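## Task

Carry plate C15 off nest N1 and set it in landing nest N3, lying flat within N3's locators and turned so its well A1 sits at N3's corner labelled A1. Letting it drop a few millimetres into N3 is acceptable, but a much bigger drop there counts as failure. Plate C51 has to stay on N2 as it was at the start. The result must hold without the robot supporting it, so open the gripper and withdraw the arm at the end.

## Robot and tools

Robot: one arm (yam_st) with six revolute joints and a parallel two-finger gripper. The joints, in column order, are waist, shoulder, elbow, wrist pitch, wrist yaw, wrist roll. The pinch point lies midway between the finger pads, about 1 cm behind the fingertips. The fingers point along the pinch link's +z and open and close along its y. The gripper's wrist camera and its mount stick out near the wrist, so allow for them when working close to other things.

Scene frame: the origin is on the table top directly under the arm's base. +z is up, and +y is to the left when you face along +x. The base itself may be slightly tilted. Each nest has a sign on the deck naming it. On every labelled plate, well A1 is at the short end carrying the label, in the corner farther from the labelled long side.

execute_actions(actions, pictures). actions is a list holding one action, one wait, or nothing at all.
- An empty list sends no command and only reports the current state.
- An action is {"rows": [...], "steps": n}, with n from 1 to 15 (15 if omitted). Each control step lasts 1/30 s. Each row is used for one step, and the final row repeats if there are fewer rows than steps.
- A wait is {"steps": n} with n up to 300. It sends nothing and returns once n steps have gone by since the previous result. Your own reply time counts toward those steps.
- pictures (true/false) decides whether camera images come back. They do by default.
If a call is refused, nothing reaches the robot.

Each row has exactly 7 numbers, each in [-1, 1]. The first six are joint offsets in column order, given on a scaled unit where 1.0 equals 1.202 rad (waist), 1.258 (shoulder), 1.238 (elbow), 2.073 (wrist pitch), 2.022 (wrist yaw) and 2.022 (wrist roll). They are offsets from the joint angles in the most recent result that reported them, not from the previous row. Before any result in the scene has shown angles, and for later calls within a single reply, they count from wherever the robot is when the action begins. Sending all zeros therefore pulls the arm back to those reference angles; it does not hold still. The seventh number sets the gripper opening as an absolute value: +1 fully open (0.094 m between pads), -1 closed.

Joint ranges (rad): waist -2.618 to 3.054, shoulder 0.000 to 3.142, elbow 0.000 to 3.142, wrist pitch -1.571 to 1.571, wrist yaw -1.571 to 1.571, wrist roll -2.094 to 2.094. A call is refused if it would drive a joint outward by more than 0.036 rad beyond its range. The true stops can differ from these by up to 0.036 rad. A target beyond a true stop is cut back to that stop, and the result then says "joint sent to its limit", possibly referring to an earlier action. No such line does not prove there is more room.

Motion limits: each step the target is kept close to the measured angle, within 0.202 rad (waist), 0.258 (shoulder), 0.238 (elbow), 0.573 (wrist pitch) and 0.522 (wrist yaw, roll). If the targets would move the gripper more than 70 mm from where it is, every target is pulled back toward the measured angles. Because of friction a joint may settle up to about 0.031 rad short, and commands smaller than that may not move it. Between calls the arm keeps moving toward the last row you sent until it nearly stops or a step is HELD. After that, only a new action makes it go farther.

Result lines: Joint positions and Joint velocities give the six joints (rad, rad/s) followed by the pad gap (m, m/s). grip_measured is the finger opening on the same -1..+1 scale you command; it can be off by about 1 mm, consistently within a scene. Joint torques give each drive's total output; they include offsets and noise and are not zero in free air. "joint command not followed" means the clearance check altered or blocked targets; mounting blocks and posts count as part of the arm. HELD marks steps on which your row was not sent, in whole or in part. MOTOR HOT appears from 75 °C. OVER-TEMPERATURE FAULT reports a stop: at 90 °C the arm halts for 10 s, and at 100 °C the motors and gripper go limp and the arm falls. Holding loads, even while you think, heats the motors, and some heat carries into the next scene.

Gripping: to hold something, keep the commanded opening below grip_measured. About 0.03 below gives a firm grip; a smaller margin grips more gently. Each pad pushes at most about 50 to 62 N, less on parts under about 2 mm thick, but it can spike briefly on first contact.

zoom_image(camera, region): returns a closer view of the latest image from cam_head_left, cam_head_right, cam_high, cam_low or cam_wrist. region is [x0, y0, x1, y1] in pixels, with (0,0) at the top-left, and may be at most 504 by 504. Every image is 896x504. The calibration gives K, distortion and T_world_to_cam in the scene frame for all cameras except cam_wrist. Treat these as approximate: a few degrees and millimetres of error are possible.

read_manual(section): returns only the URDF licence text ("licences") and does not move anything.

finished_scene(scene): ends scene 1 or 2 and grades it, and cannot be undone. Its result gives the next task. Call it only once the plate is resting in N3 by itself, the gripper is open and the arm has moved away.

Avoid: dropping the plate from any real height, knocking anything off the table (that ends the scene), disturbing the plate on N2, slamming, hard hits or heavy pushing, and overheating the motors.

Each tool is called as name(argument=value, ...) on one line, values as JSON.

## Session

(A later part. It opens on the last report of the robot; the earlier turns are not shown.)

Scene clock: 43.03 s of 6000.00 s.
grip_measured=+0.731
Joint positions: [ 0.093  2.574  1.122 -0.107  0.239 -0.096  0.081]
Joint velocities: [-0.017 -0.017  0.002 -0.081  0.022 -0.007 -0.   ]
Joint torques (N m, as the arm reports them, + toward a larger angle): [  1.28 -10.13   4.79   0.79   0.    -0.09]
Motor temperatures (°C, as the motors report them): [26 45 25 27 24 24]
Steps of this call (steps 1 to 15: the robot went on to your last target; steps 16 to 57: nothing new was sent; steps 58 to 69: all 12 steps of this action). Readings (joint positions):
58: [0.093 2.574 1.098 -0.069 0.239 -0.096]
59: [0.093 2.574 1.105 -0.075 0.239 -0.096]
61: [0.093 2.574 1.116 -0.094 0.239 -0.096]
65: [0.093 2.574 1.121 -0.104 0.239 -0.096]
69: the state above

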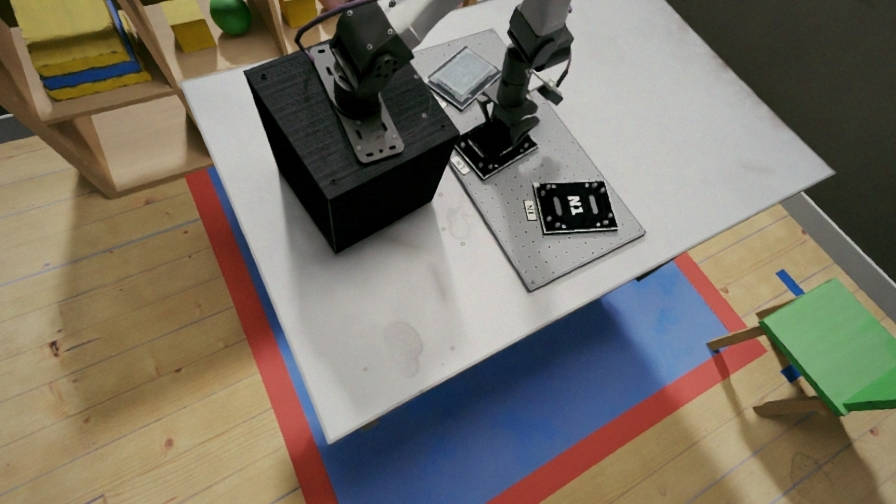

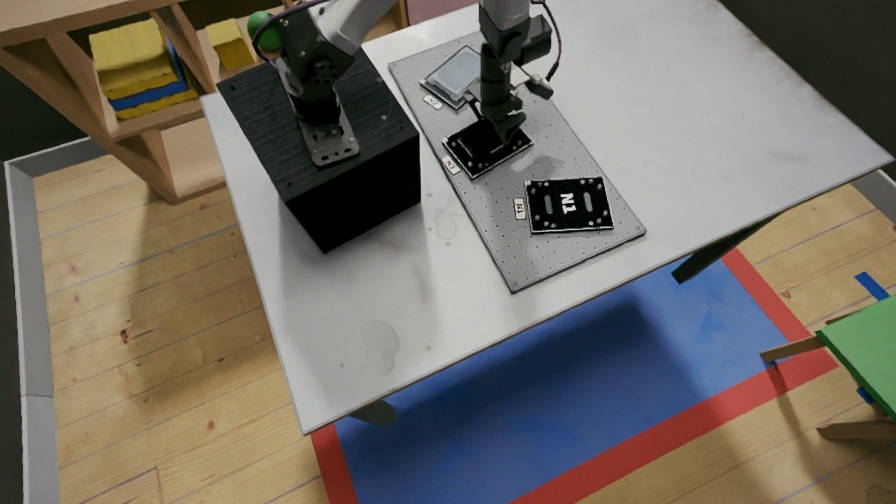

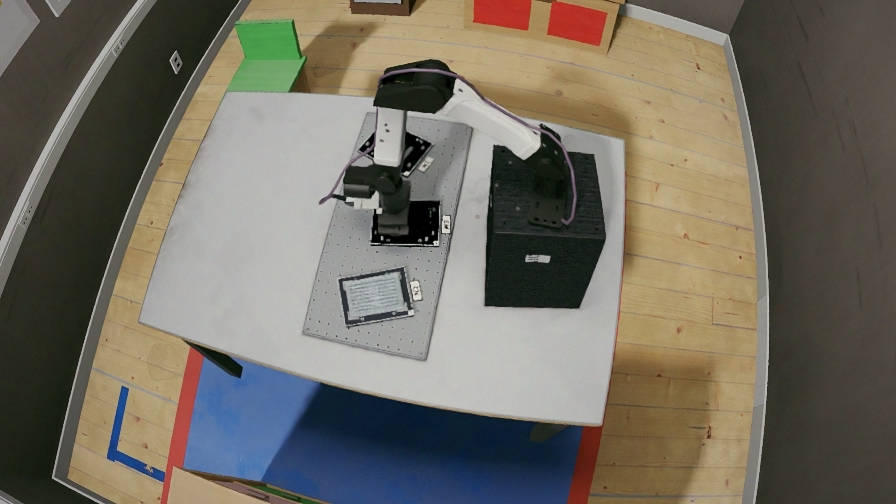

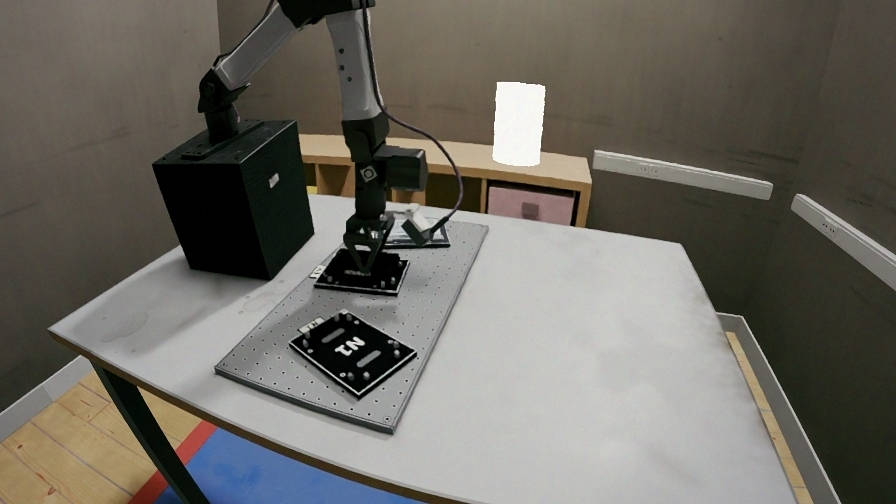

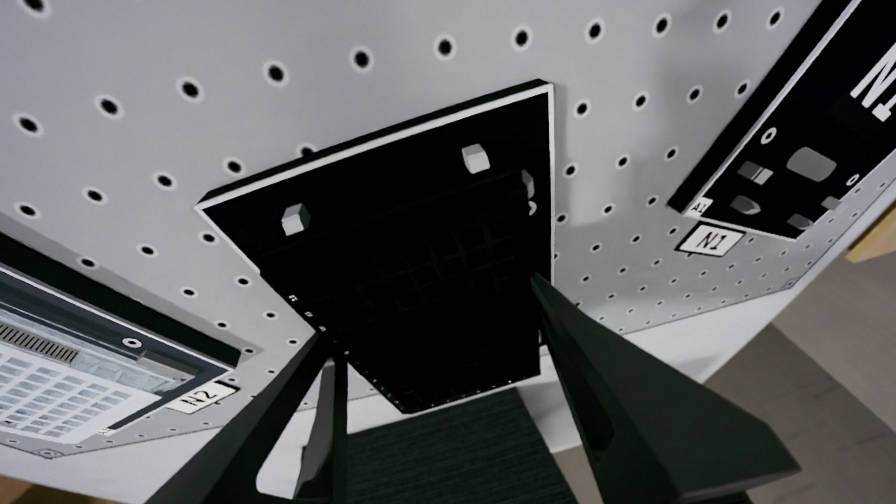

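execute_actions(actions=[{"rows":[[0,0.012,0.01,0.005,0,0,0.69],[0,0.022,0.02,0.01,0,0,0.69],[0,0.028,0.025,0.014,0,0,0.69]],"steps":12}])

zoom_image(camera="cam_low", region=[290,210,440,310])

zoom_image(camera="cam_wrist", region=[150,50,650,450])

Scene clock: 45.03 s of 6000.00 s.
grip_measured=+0.731
Joint positions: [ 0.093  2.592  1.13  -0.104  0.243 -0.096  0.081]
Joint velocities: [-0.007 -0.007 -0.007  0.037  0.051  0.081 -0.001]
Joint torques (N m, as the arm reports them, + toward a larger angle): [ 1.11 -9.74  4.42  0.72 -0.03 -0.09]
Motor temperatures (°C, as the motors report them): [26 45 25 27 24 24]
Steps of this call (steps 1 to 15: the robot went on to your last target; steps 16 to 48: nothing new was sent; steps 49 to 60: all 12 steps of this action). Readings (joint positions):
49: [0.093 2.574 1.122 -0.109 0.239 -0.096]
50: [0.093 2.574 1.122 -0.109 0.239 -0.096]
52: [0.093 2.580 1.126 -0.109 0.240 -0.096]
56: [0.093 2.591 1.130 -0.105 0.242 -0.096]
60: the state above

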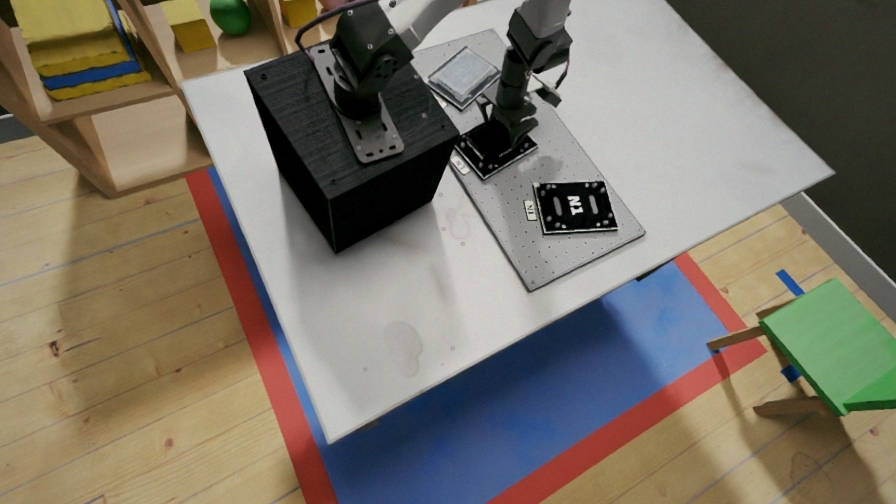

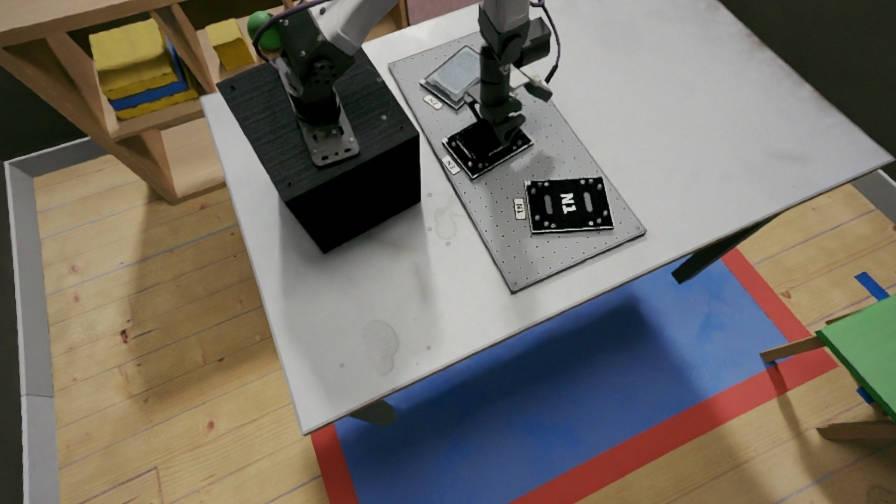

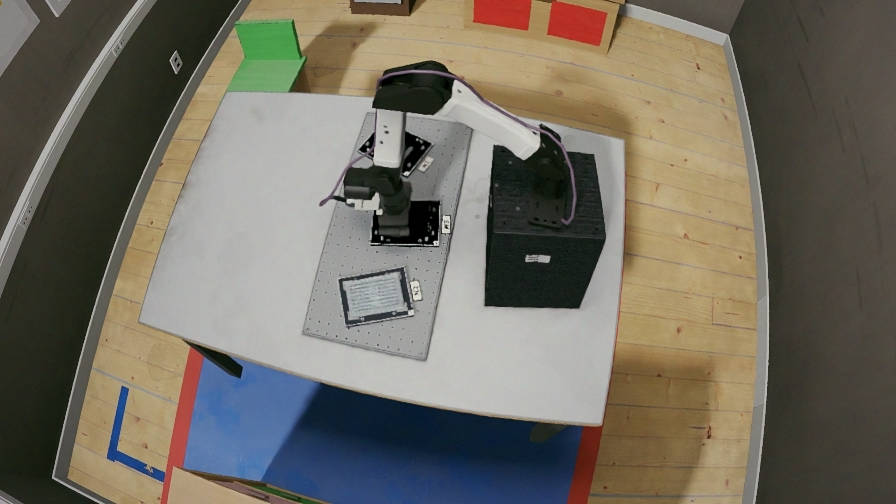

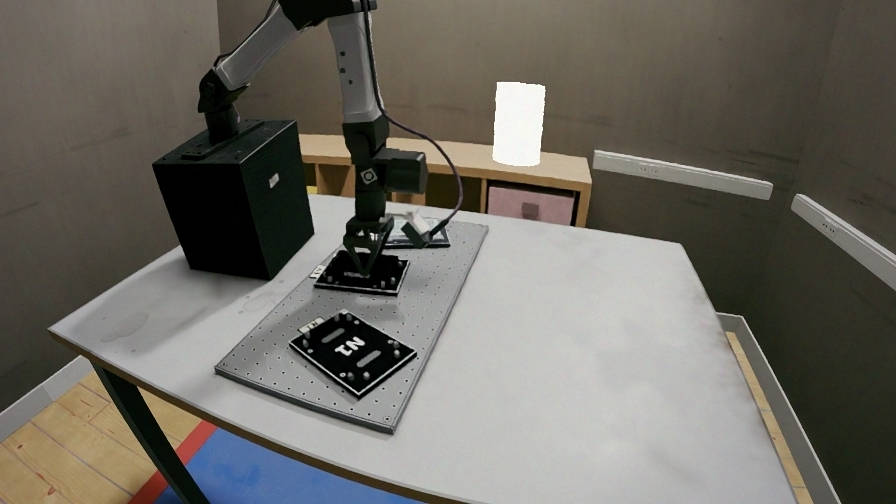

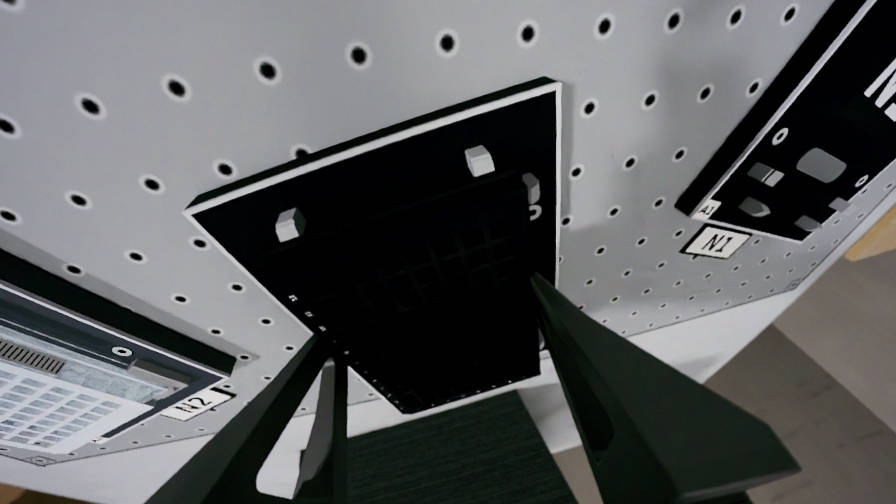

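Region (290, 210, 440, 310) of cam_low's 896x504 image, scaled by 3.360, with more detail than that image has.

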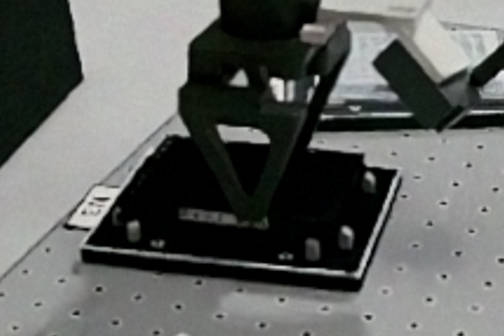

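Region (150, 50, 650, 450) of cam_wrist's 896x504 image, scaled by 1.008, with more detail than that image has; it fills the top 403 rows of this view, and the rest is white.

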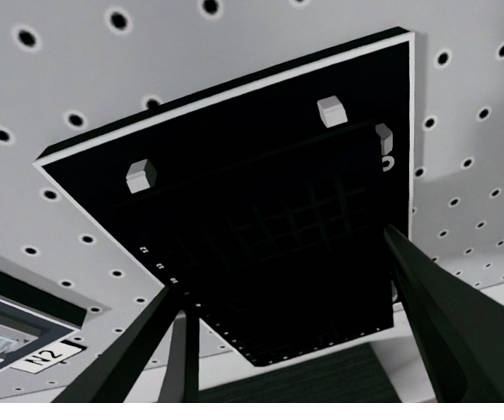

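zoom_image(camera="cam_head_right", region=[430,95,550,185])

zoom_image(camera="cam_high", region=[355,180,465,260])

Region (430, 95, 550, 185) of cam_head_right's 896x504 image, scaled by 4.200, with more detail than that image has; it fills the top 378 rows of this view, and the rest is white.

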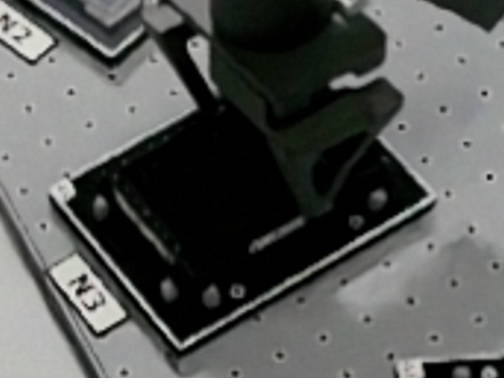

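Region (355, 180, 465, 260) of cam_high's 896x504 image, scaled by 4.582, with more detail than that image has; it fills the top 367 rows of this view, and the rest is white.

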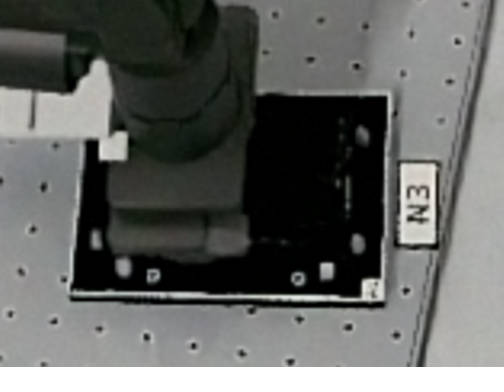

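Clear of the sign posts; continue gently down.

execute_actions(actions=[{"rows":[[0,0.012,0.01,0.005,0,0,0.69],[0,0.022,0.018,0.01,0,0,0.69],[-0.003,0.03,0.022,0.014,0,0,0.69]],"steps":12}])

zoom_image(camera="cam_low", region=[290,210,440,310])

zoom_image(camera="cam_head_right", region=[430,95,550,185])

Scene clock: 47.80 s of 6000.00 s.
grip_measured=+0.731
Joint positions: [ 0.093  2.61   1.137 -0.095  0.247 -0.096  0.081]
Joint velocities: [-0.012 -0.002 -0.022  0.037  0.007 -0.095  0.001]
Joint torques (N m, as the arm reports them, + toward a larger angle): [ 0.92 -9.49  4.1   0.68 -0.05 -0.09]
Motor temperatures (°C, as the motors report them): [26 45 25 27 24 24]
Steps of this call (steps 1 to 15: the robot went on to your last target; steps 16 to 71: nothing new was sent; steps 72 to 83: all 12 steps of this action). Readings (joint positions):
72: [0.093 2.592 1.130 -0.104 0.243 -0.096]
73: [0.093 2.592 1.130 -0.104 0.243 -0.096]
75: [0.093 2.599 1.133 -0.103 0.244 -0.096]
79: [0.093 2.610 1.137 -0.095 0.247 -0.096]
83: the state above

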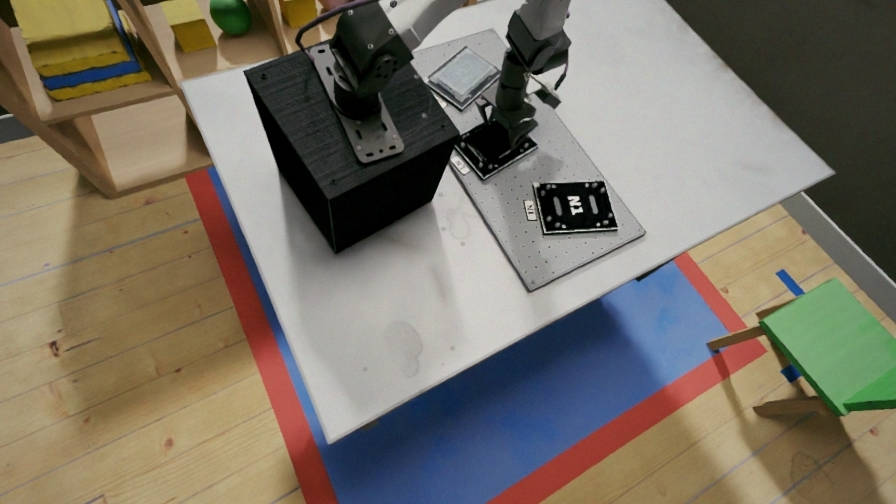

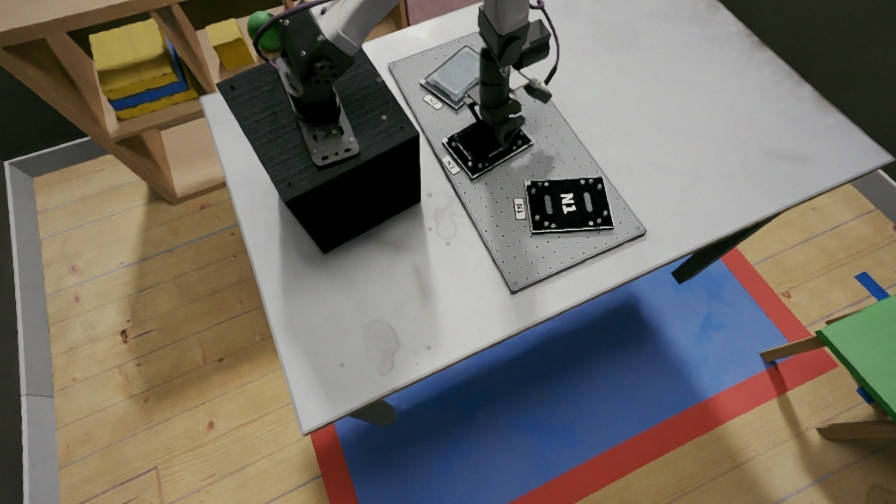

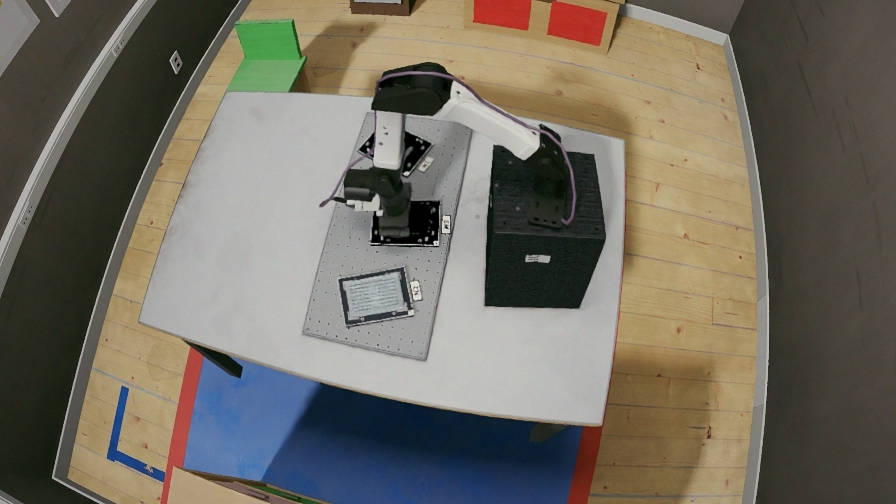

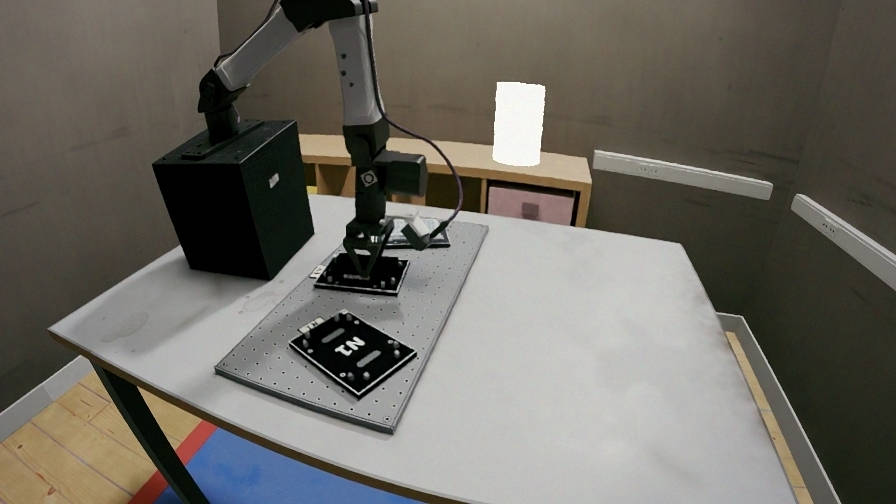

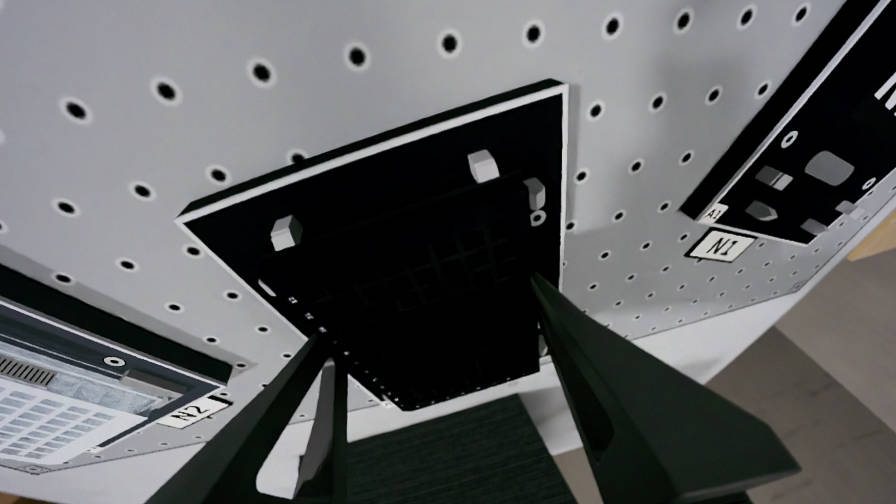

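Region (290, 210, 440, 310) of cam_low's 896x504 image, scaled by 3.360, with more detail than that image has.

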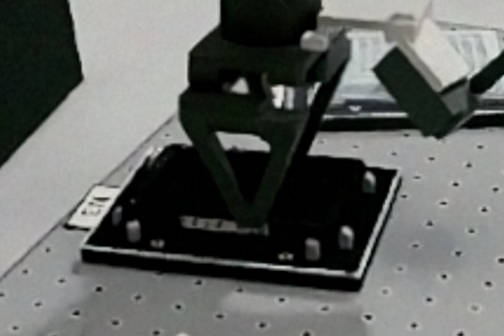

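Region (430, 95, 550, 185) of cam_head_right's 896x504 image, scaled by 4.200, with more detail than that image has; it fills the top 378 rows of this view, and the rest is white.

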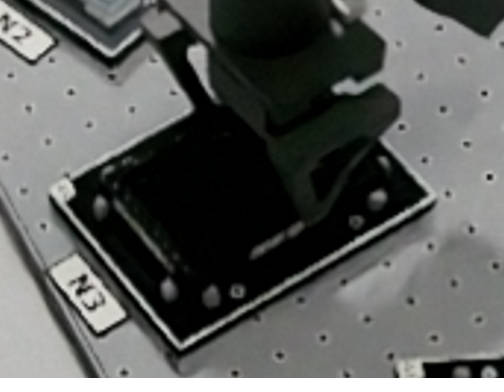

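execute_actions(actions=[{"rows":[[0,0.012,0.01,0.004,0,0,0.69],[0,0.022,0.016,0.008,0,0,0.69],[0,0.028,0.018,0.01,0,0,0.69]],"steps":12}])

zoom_image(camera="cam_low", region=[290,210,440,310])

Scene clock: 48.90 s of 6000.00 s.
grip_measured=+0.731
Joint positions: [ 0.093  2.61   1.137 -0.095  0.247 -0.096  0.081]
Joint velocities: [ 0.007 -0.002 -0.007 -0.037 -0.051  0.022 -0.   ]
Joint torques (N m, as the arm reports them, + toward a larger angle): [ 1.16 -8.46  4.33  0.67 -0.02 -0.09]
Motor temperatures (°C, as the motors report them): [26 45 25 27 24 24]
Steps of this call (steps 1 to 15: the robot went on to your last target; steps 16 to 21: nothing new was sent; steps 22 to 33: all 12 steps of this action). Readings (joint positions):
22: [0.093 2.610 1.137 -0.095 0.247 -0.096]
23: [0.093 2.610 1.137 -0.095 0.247 -0.096]
25: [0.093 2.610 1.137 -0.095 0.247 -0.096]
29: [0.093 2.610 1.137 -0.095 0.247 -0.096]
33: the state above

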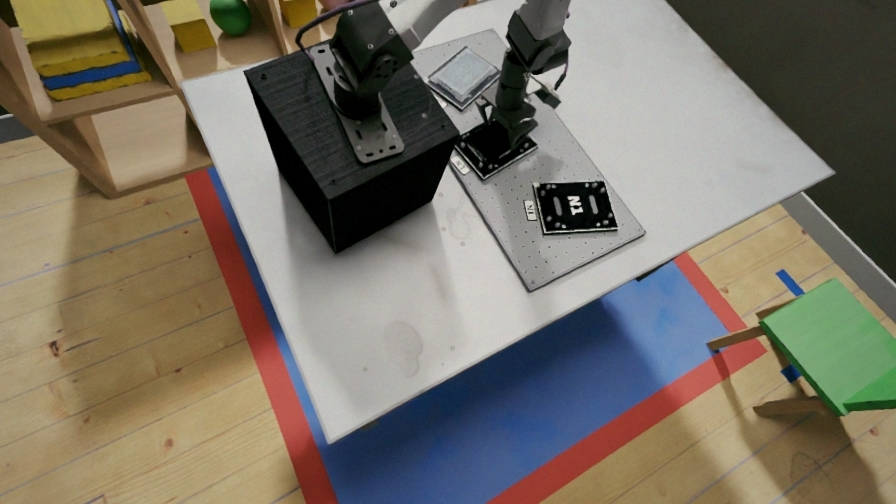

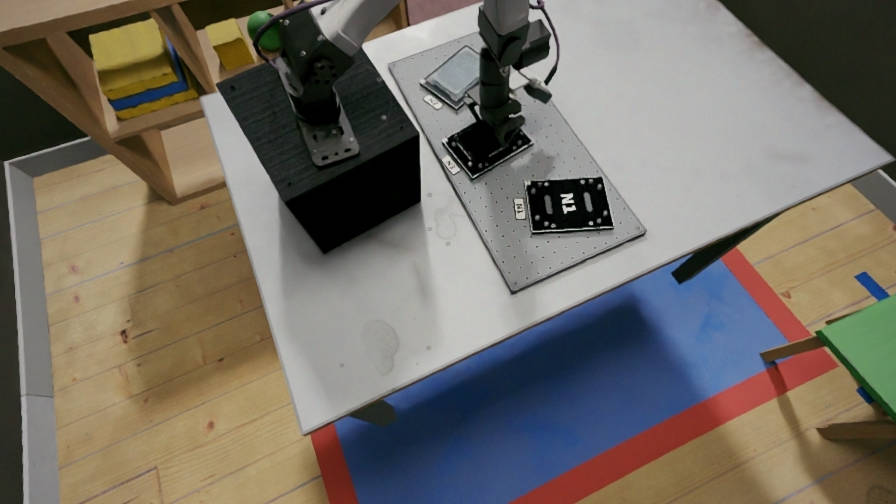

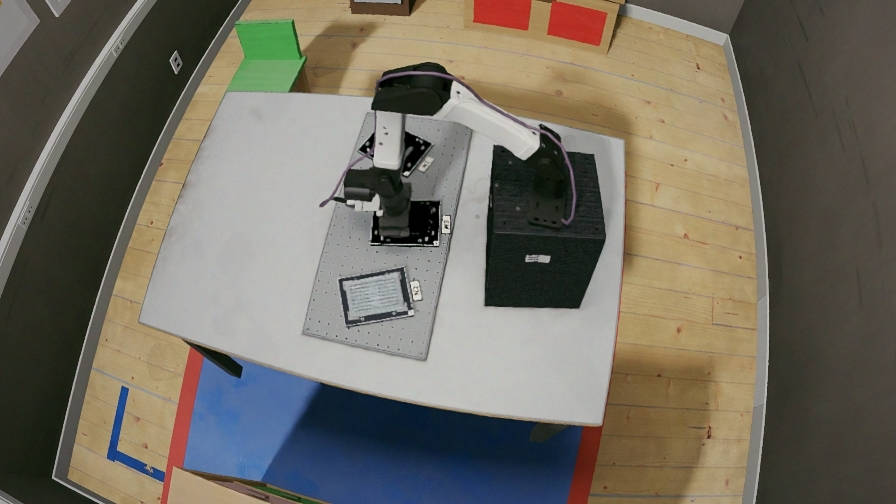

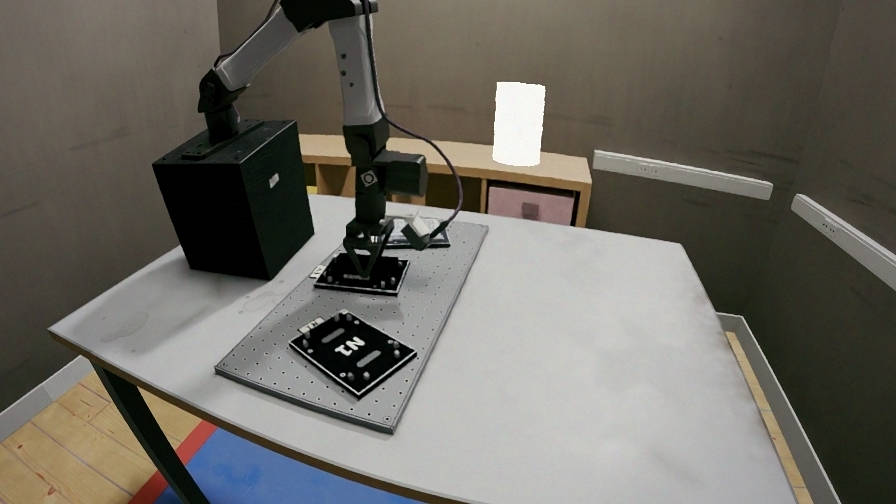

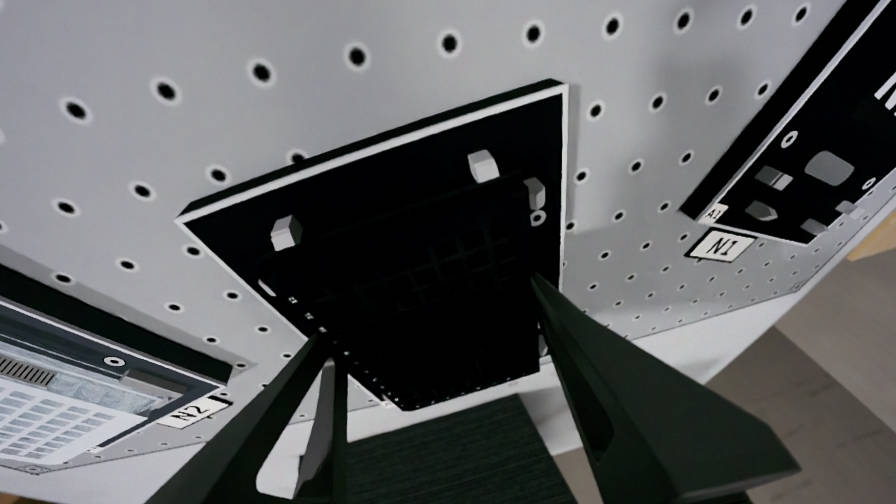

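Region (290, 210, 440, 310) of cam_low's 896x504 image, scaled by 3.360, with more detail than that image has.

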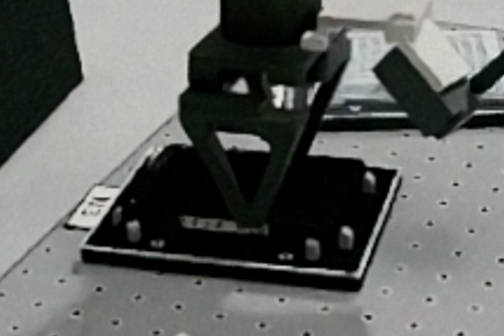

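Contact. Release and lift.

execute_actions(actions=[{"rows":[[0,0,0,0,0,0,0.72],[0,0,0,0,0,0,0.74],[0,0,0,0,0,0,0.76],[0,0,0,0,0,0,0.8],[0,0,0,0,0,0,0.86],[0,0,0,0,0,0,0.93],[0,0,0,0,0,0,1],[0,-0.01,-0.005,-0.005,0,0,1],[0,-0.03,-0.015,-0.015,0,0,1],[0.004,-0.06,-0.025,-0.03,0,0,1],[0.008,-0.1,-0.035,-0.05,0,0,1],[0.012,-0.14,-0.045,-0.07,0,0,1],[0.016,-0.18,-0.05,-0.09,0,0,1],[0.02,-0.22,-0.055,-0.11,0,0,1],[0.02,-0.25,-0.06,-0.12,0,0,1]],"steps":15}], pictures=false)

execute_actions(actions=[{"steps":20}], pictures=true)

zoom_image(camera="cam_low", region=[290,210,440,310])

zoom_image(camera="cam_head_right", region=[430,95,550,185])

Scene clock: 51.40 s of 6000.00 s.
grip_measured=+1.000
Joint positions: [ 0.103  2.42   1.073 -0.244  0.247 -0.096  0.094]
Joint velocities: [ 0.125 -1.497 -0.154 -0.901  0.022  0.022  0.   ]
Joint torques (N m, as the arm reports them, + toward a larger angle): [  1.74 -13.35   3.43   0.76   0.02  -0.11]
Motor temperatures (°C, as the motors report them): [26 44 25 27 24 24]
Steps of this call (steps 1 to 15: the robot went on to your last target; steps 16 to 60: nothing new was sent; steps 61 to 75: all 15 steps of this action). Readings (joint positions):
61: [0.093 2.610 1.137 -0.096 0.247 -0.096]
62: [0.093 2.610 1.137 -0.096 0.247 -0.096]
64: [0.093 2.610 1.137 -0.096 0.247 -0.096]
68: [0.093 2.610 1.137 -0.096 0.247 -0.096]
75: the state above

Scene clock: 52.07 s of 6000.00 s.
grip_measured=+1.000
Joint positions: [ 0.112  2.285  1.07  -0.337  0.247 -0.096  0.094]
Joint velocities: [-0.007 -0.012 -0.012 -0.022  0.022  0.007  0.   ]
Joint torques (N m, as the arm reports them, + toward a larger angle): [ 1.53 -9.74  3.49  0.44  0.   -0.08]
Motor temperatures (°C, as the motors report them): [26 44 25 27 24 24]
Steps of this call (steps 1 to 20: the robot went on to your last target). Readings (joint positions):
1: [0.106 2.373 1.070 -0.269 0.247 -0.096]
2: [0.109 2.335 1.070 -0.279 0.247 -0.096]
4: [0.112 2.290 1.070 -0.283 0.247 -0.096]
8: [0.112 2.285 1.070 -0.313 0.247 -0.096]
20: the state above

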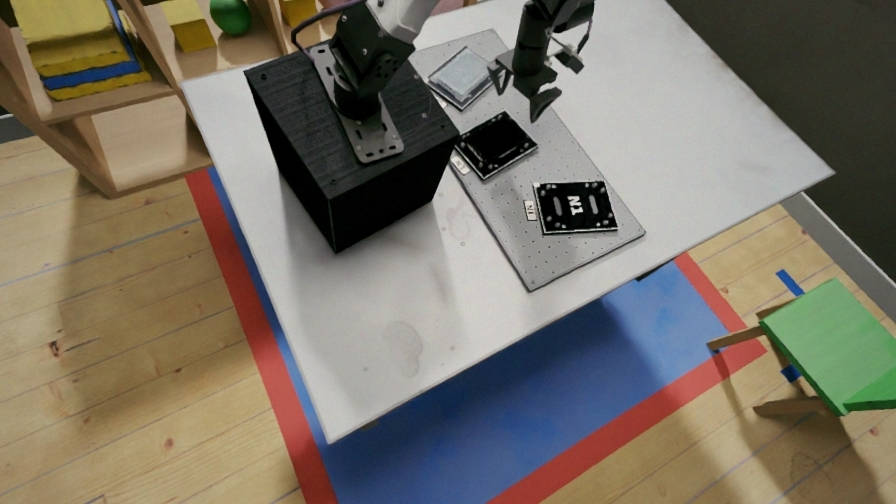

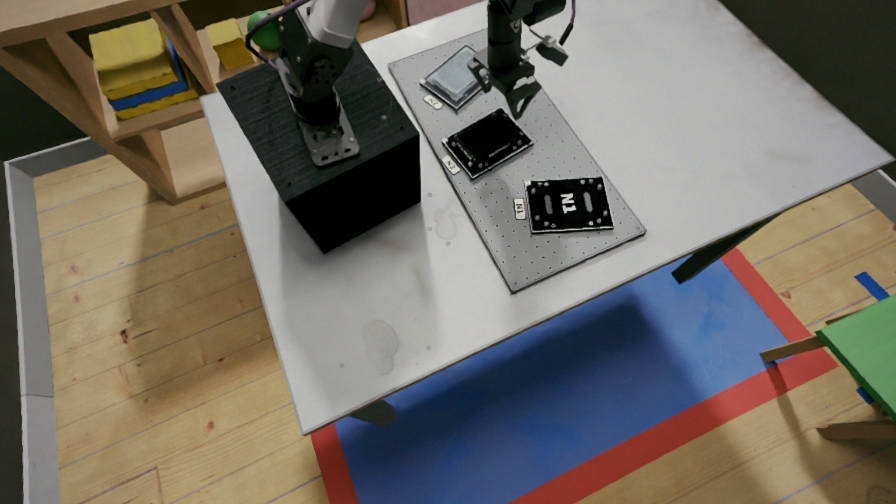

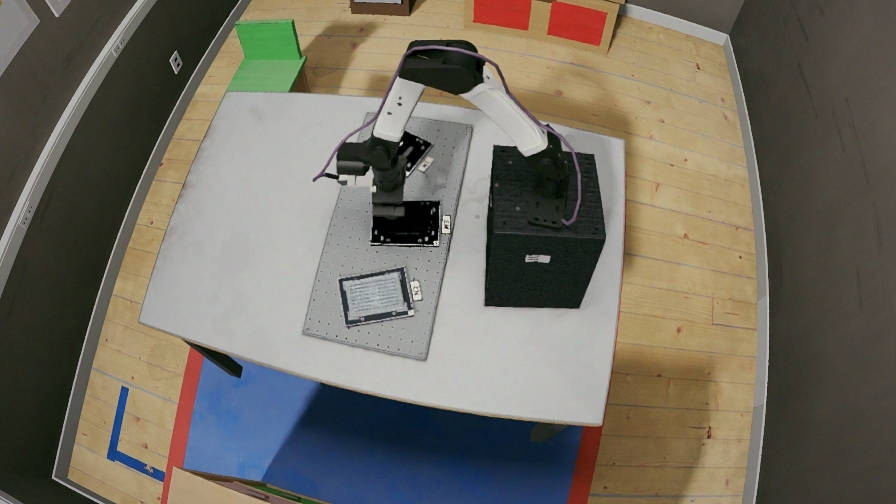

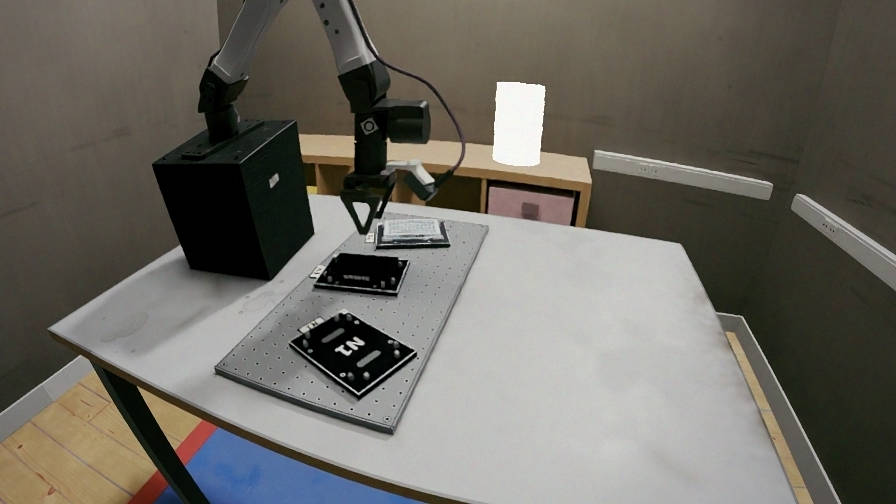

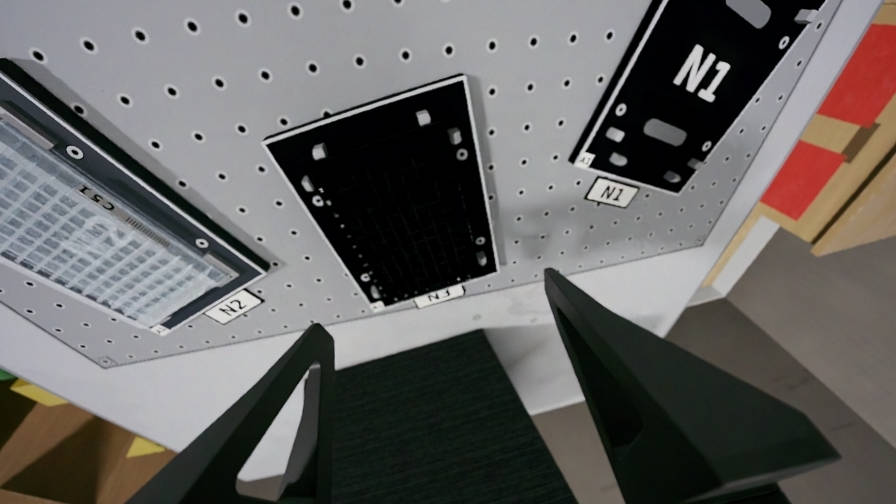

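Region (290, 210, 440, 310) of cam_low's 896x504 image, scaled by 3.360, with more detail than that image has.

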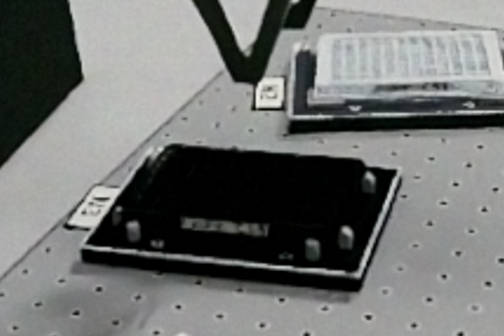

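Region (430, 95, 550, 185) of cam_head_right's 896x504 image, scaled by 4.200, with more detail than that image has; it fills the top 378 rows of this view, and the rest is white.

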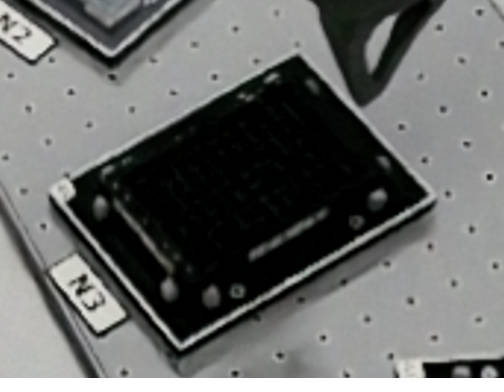

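All eight posts are visible around the plate, so it looks seated.

finished_scene(scene=2)

The scene is finished: the task was done.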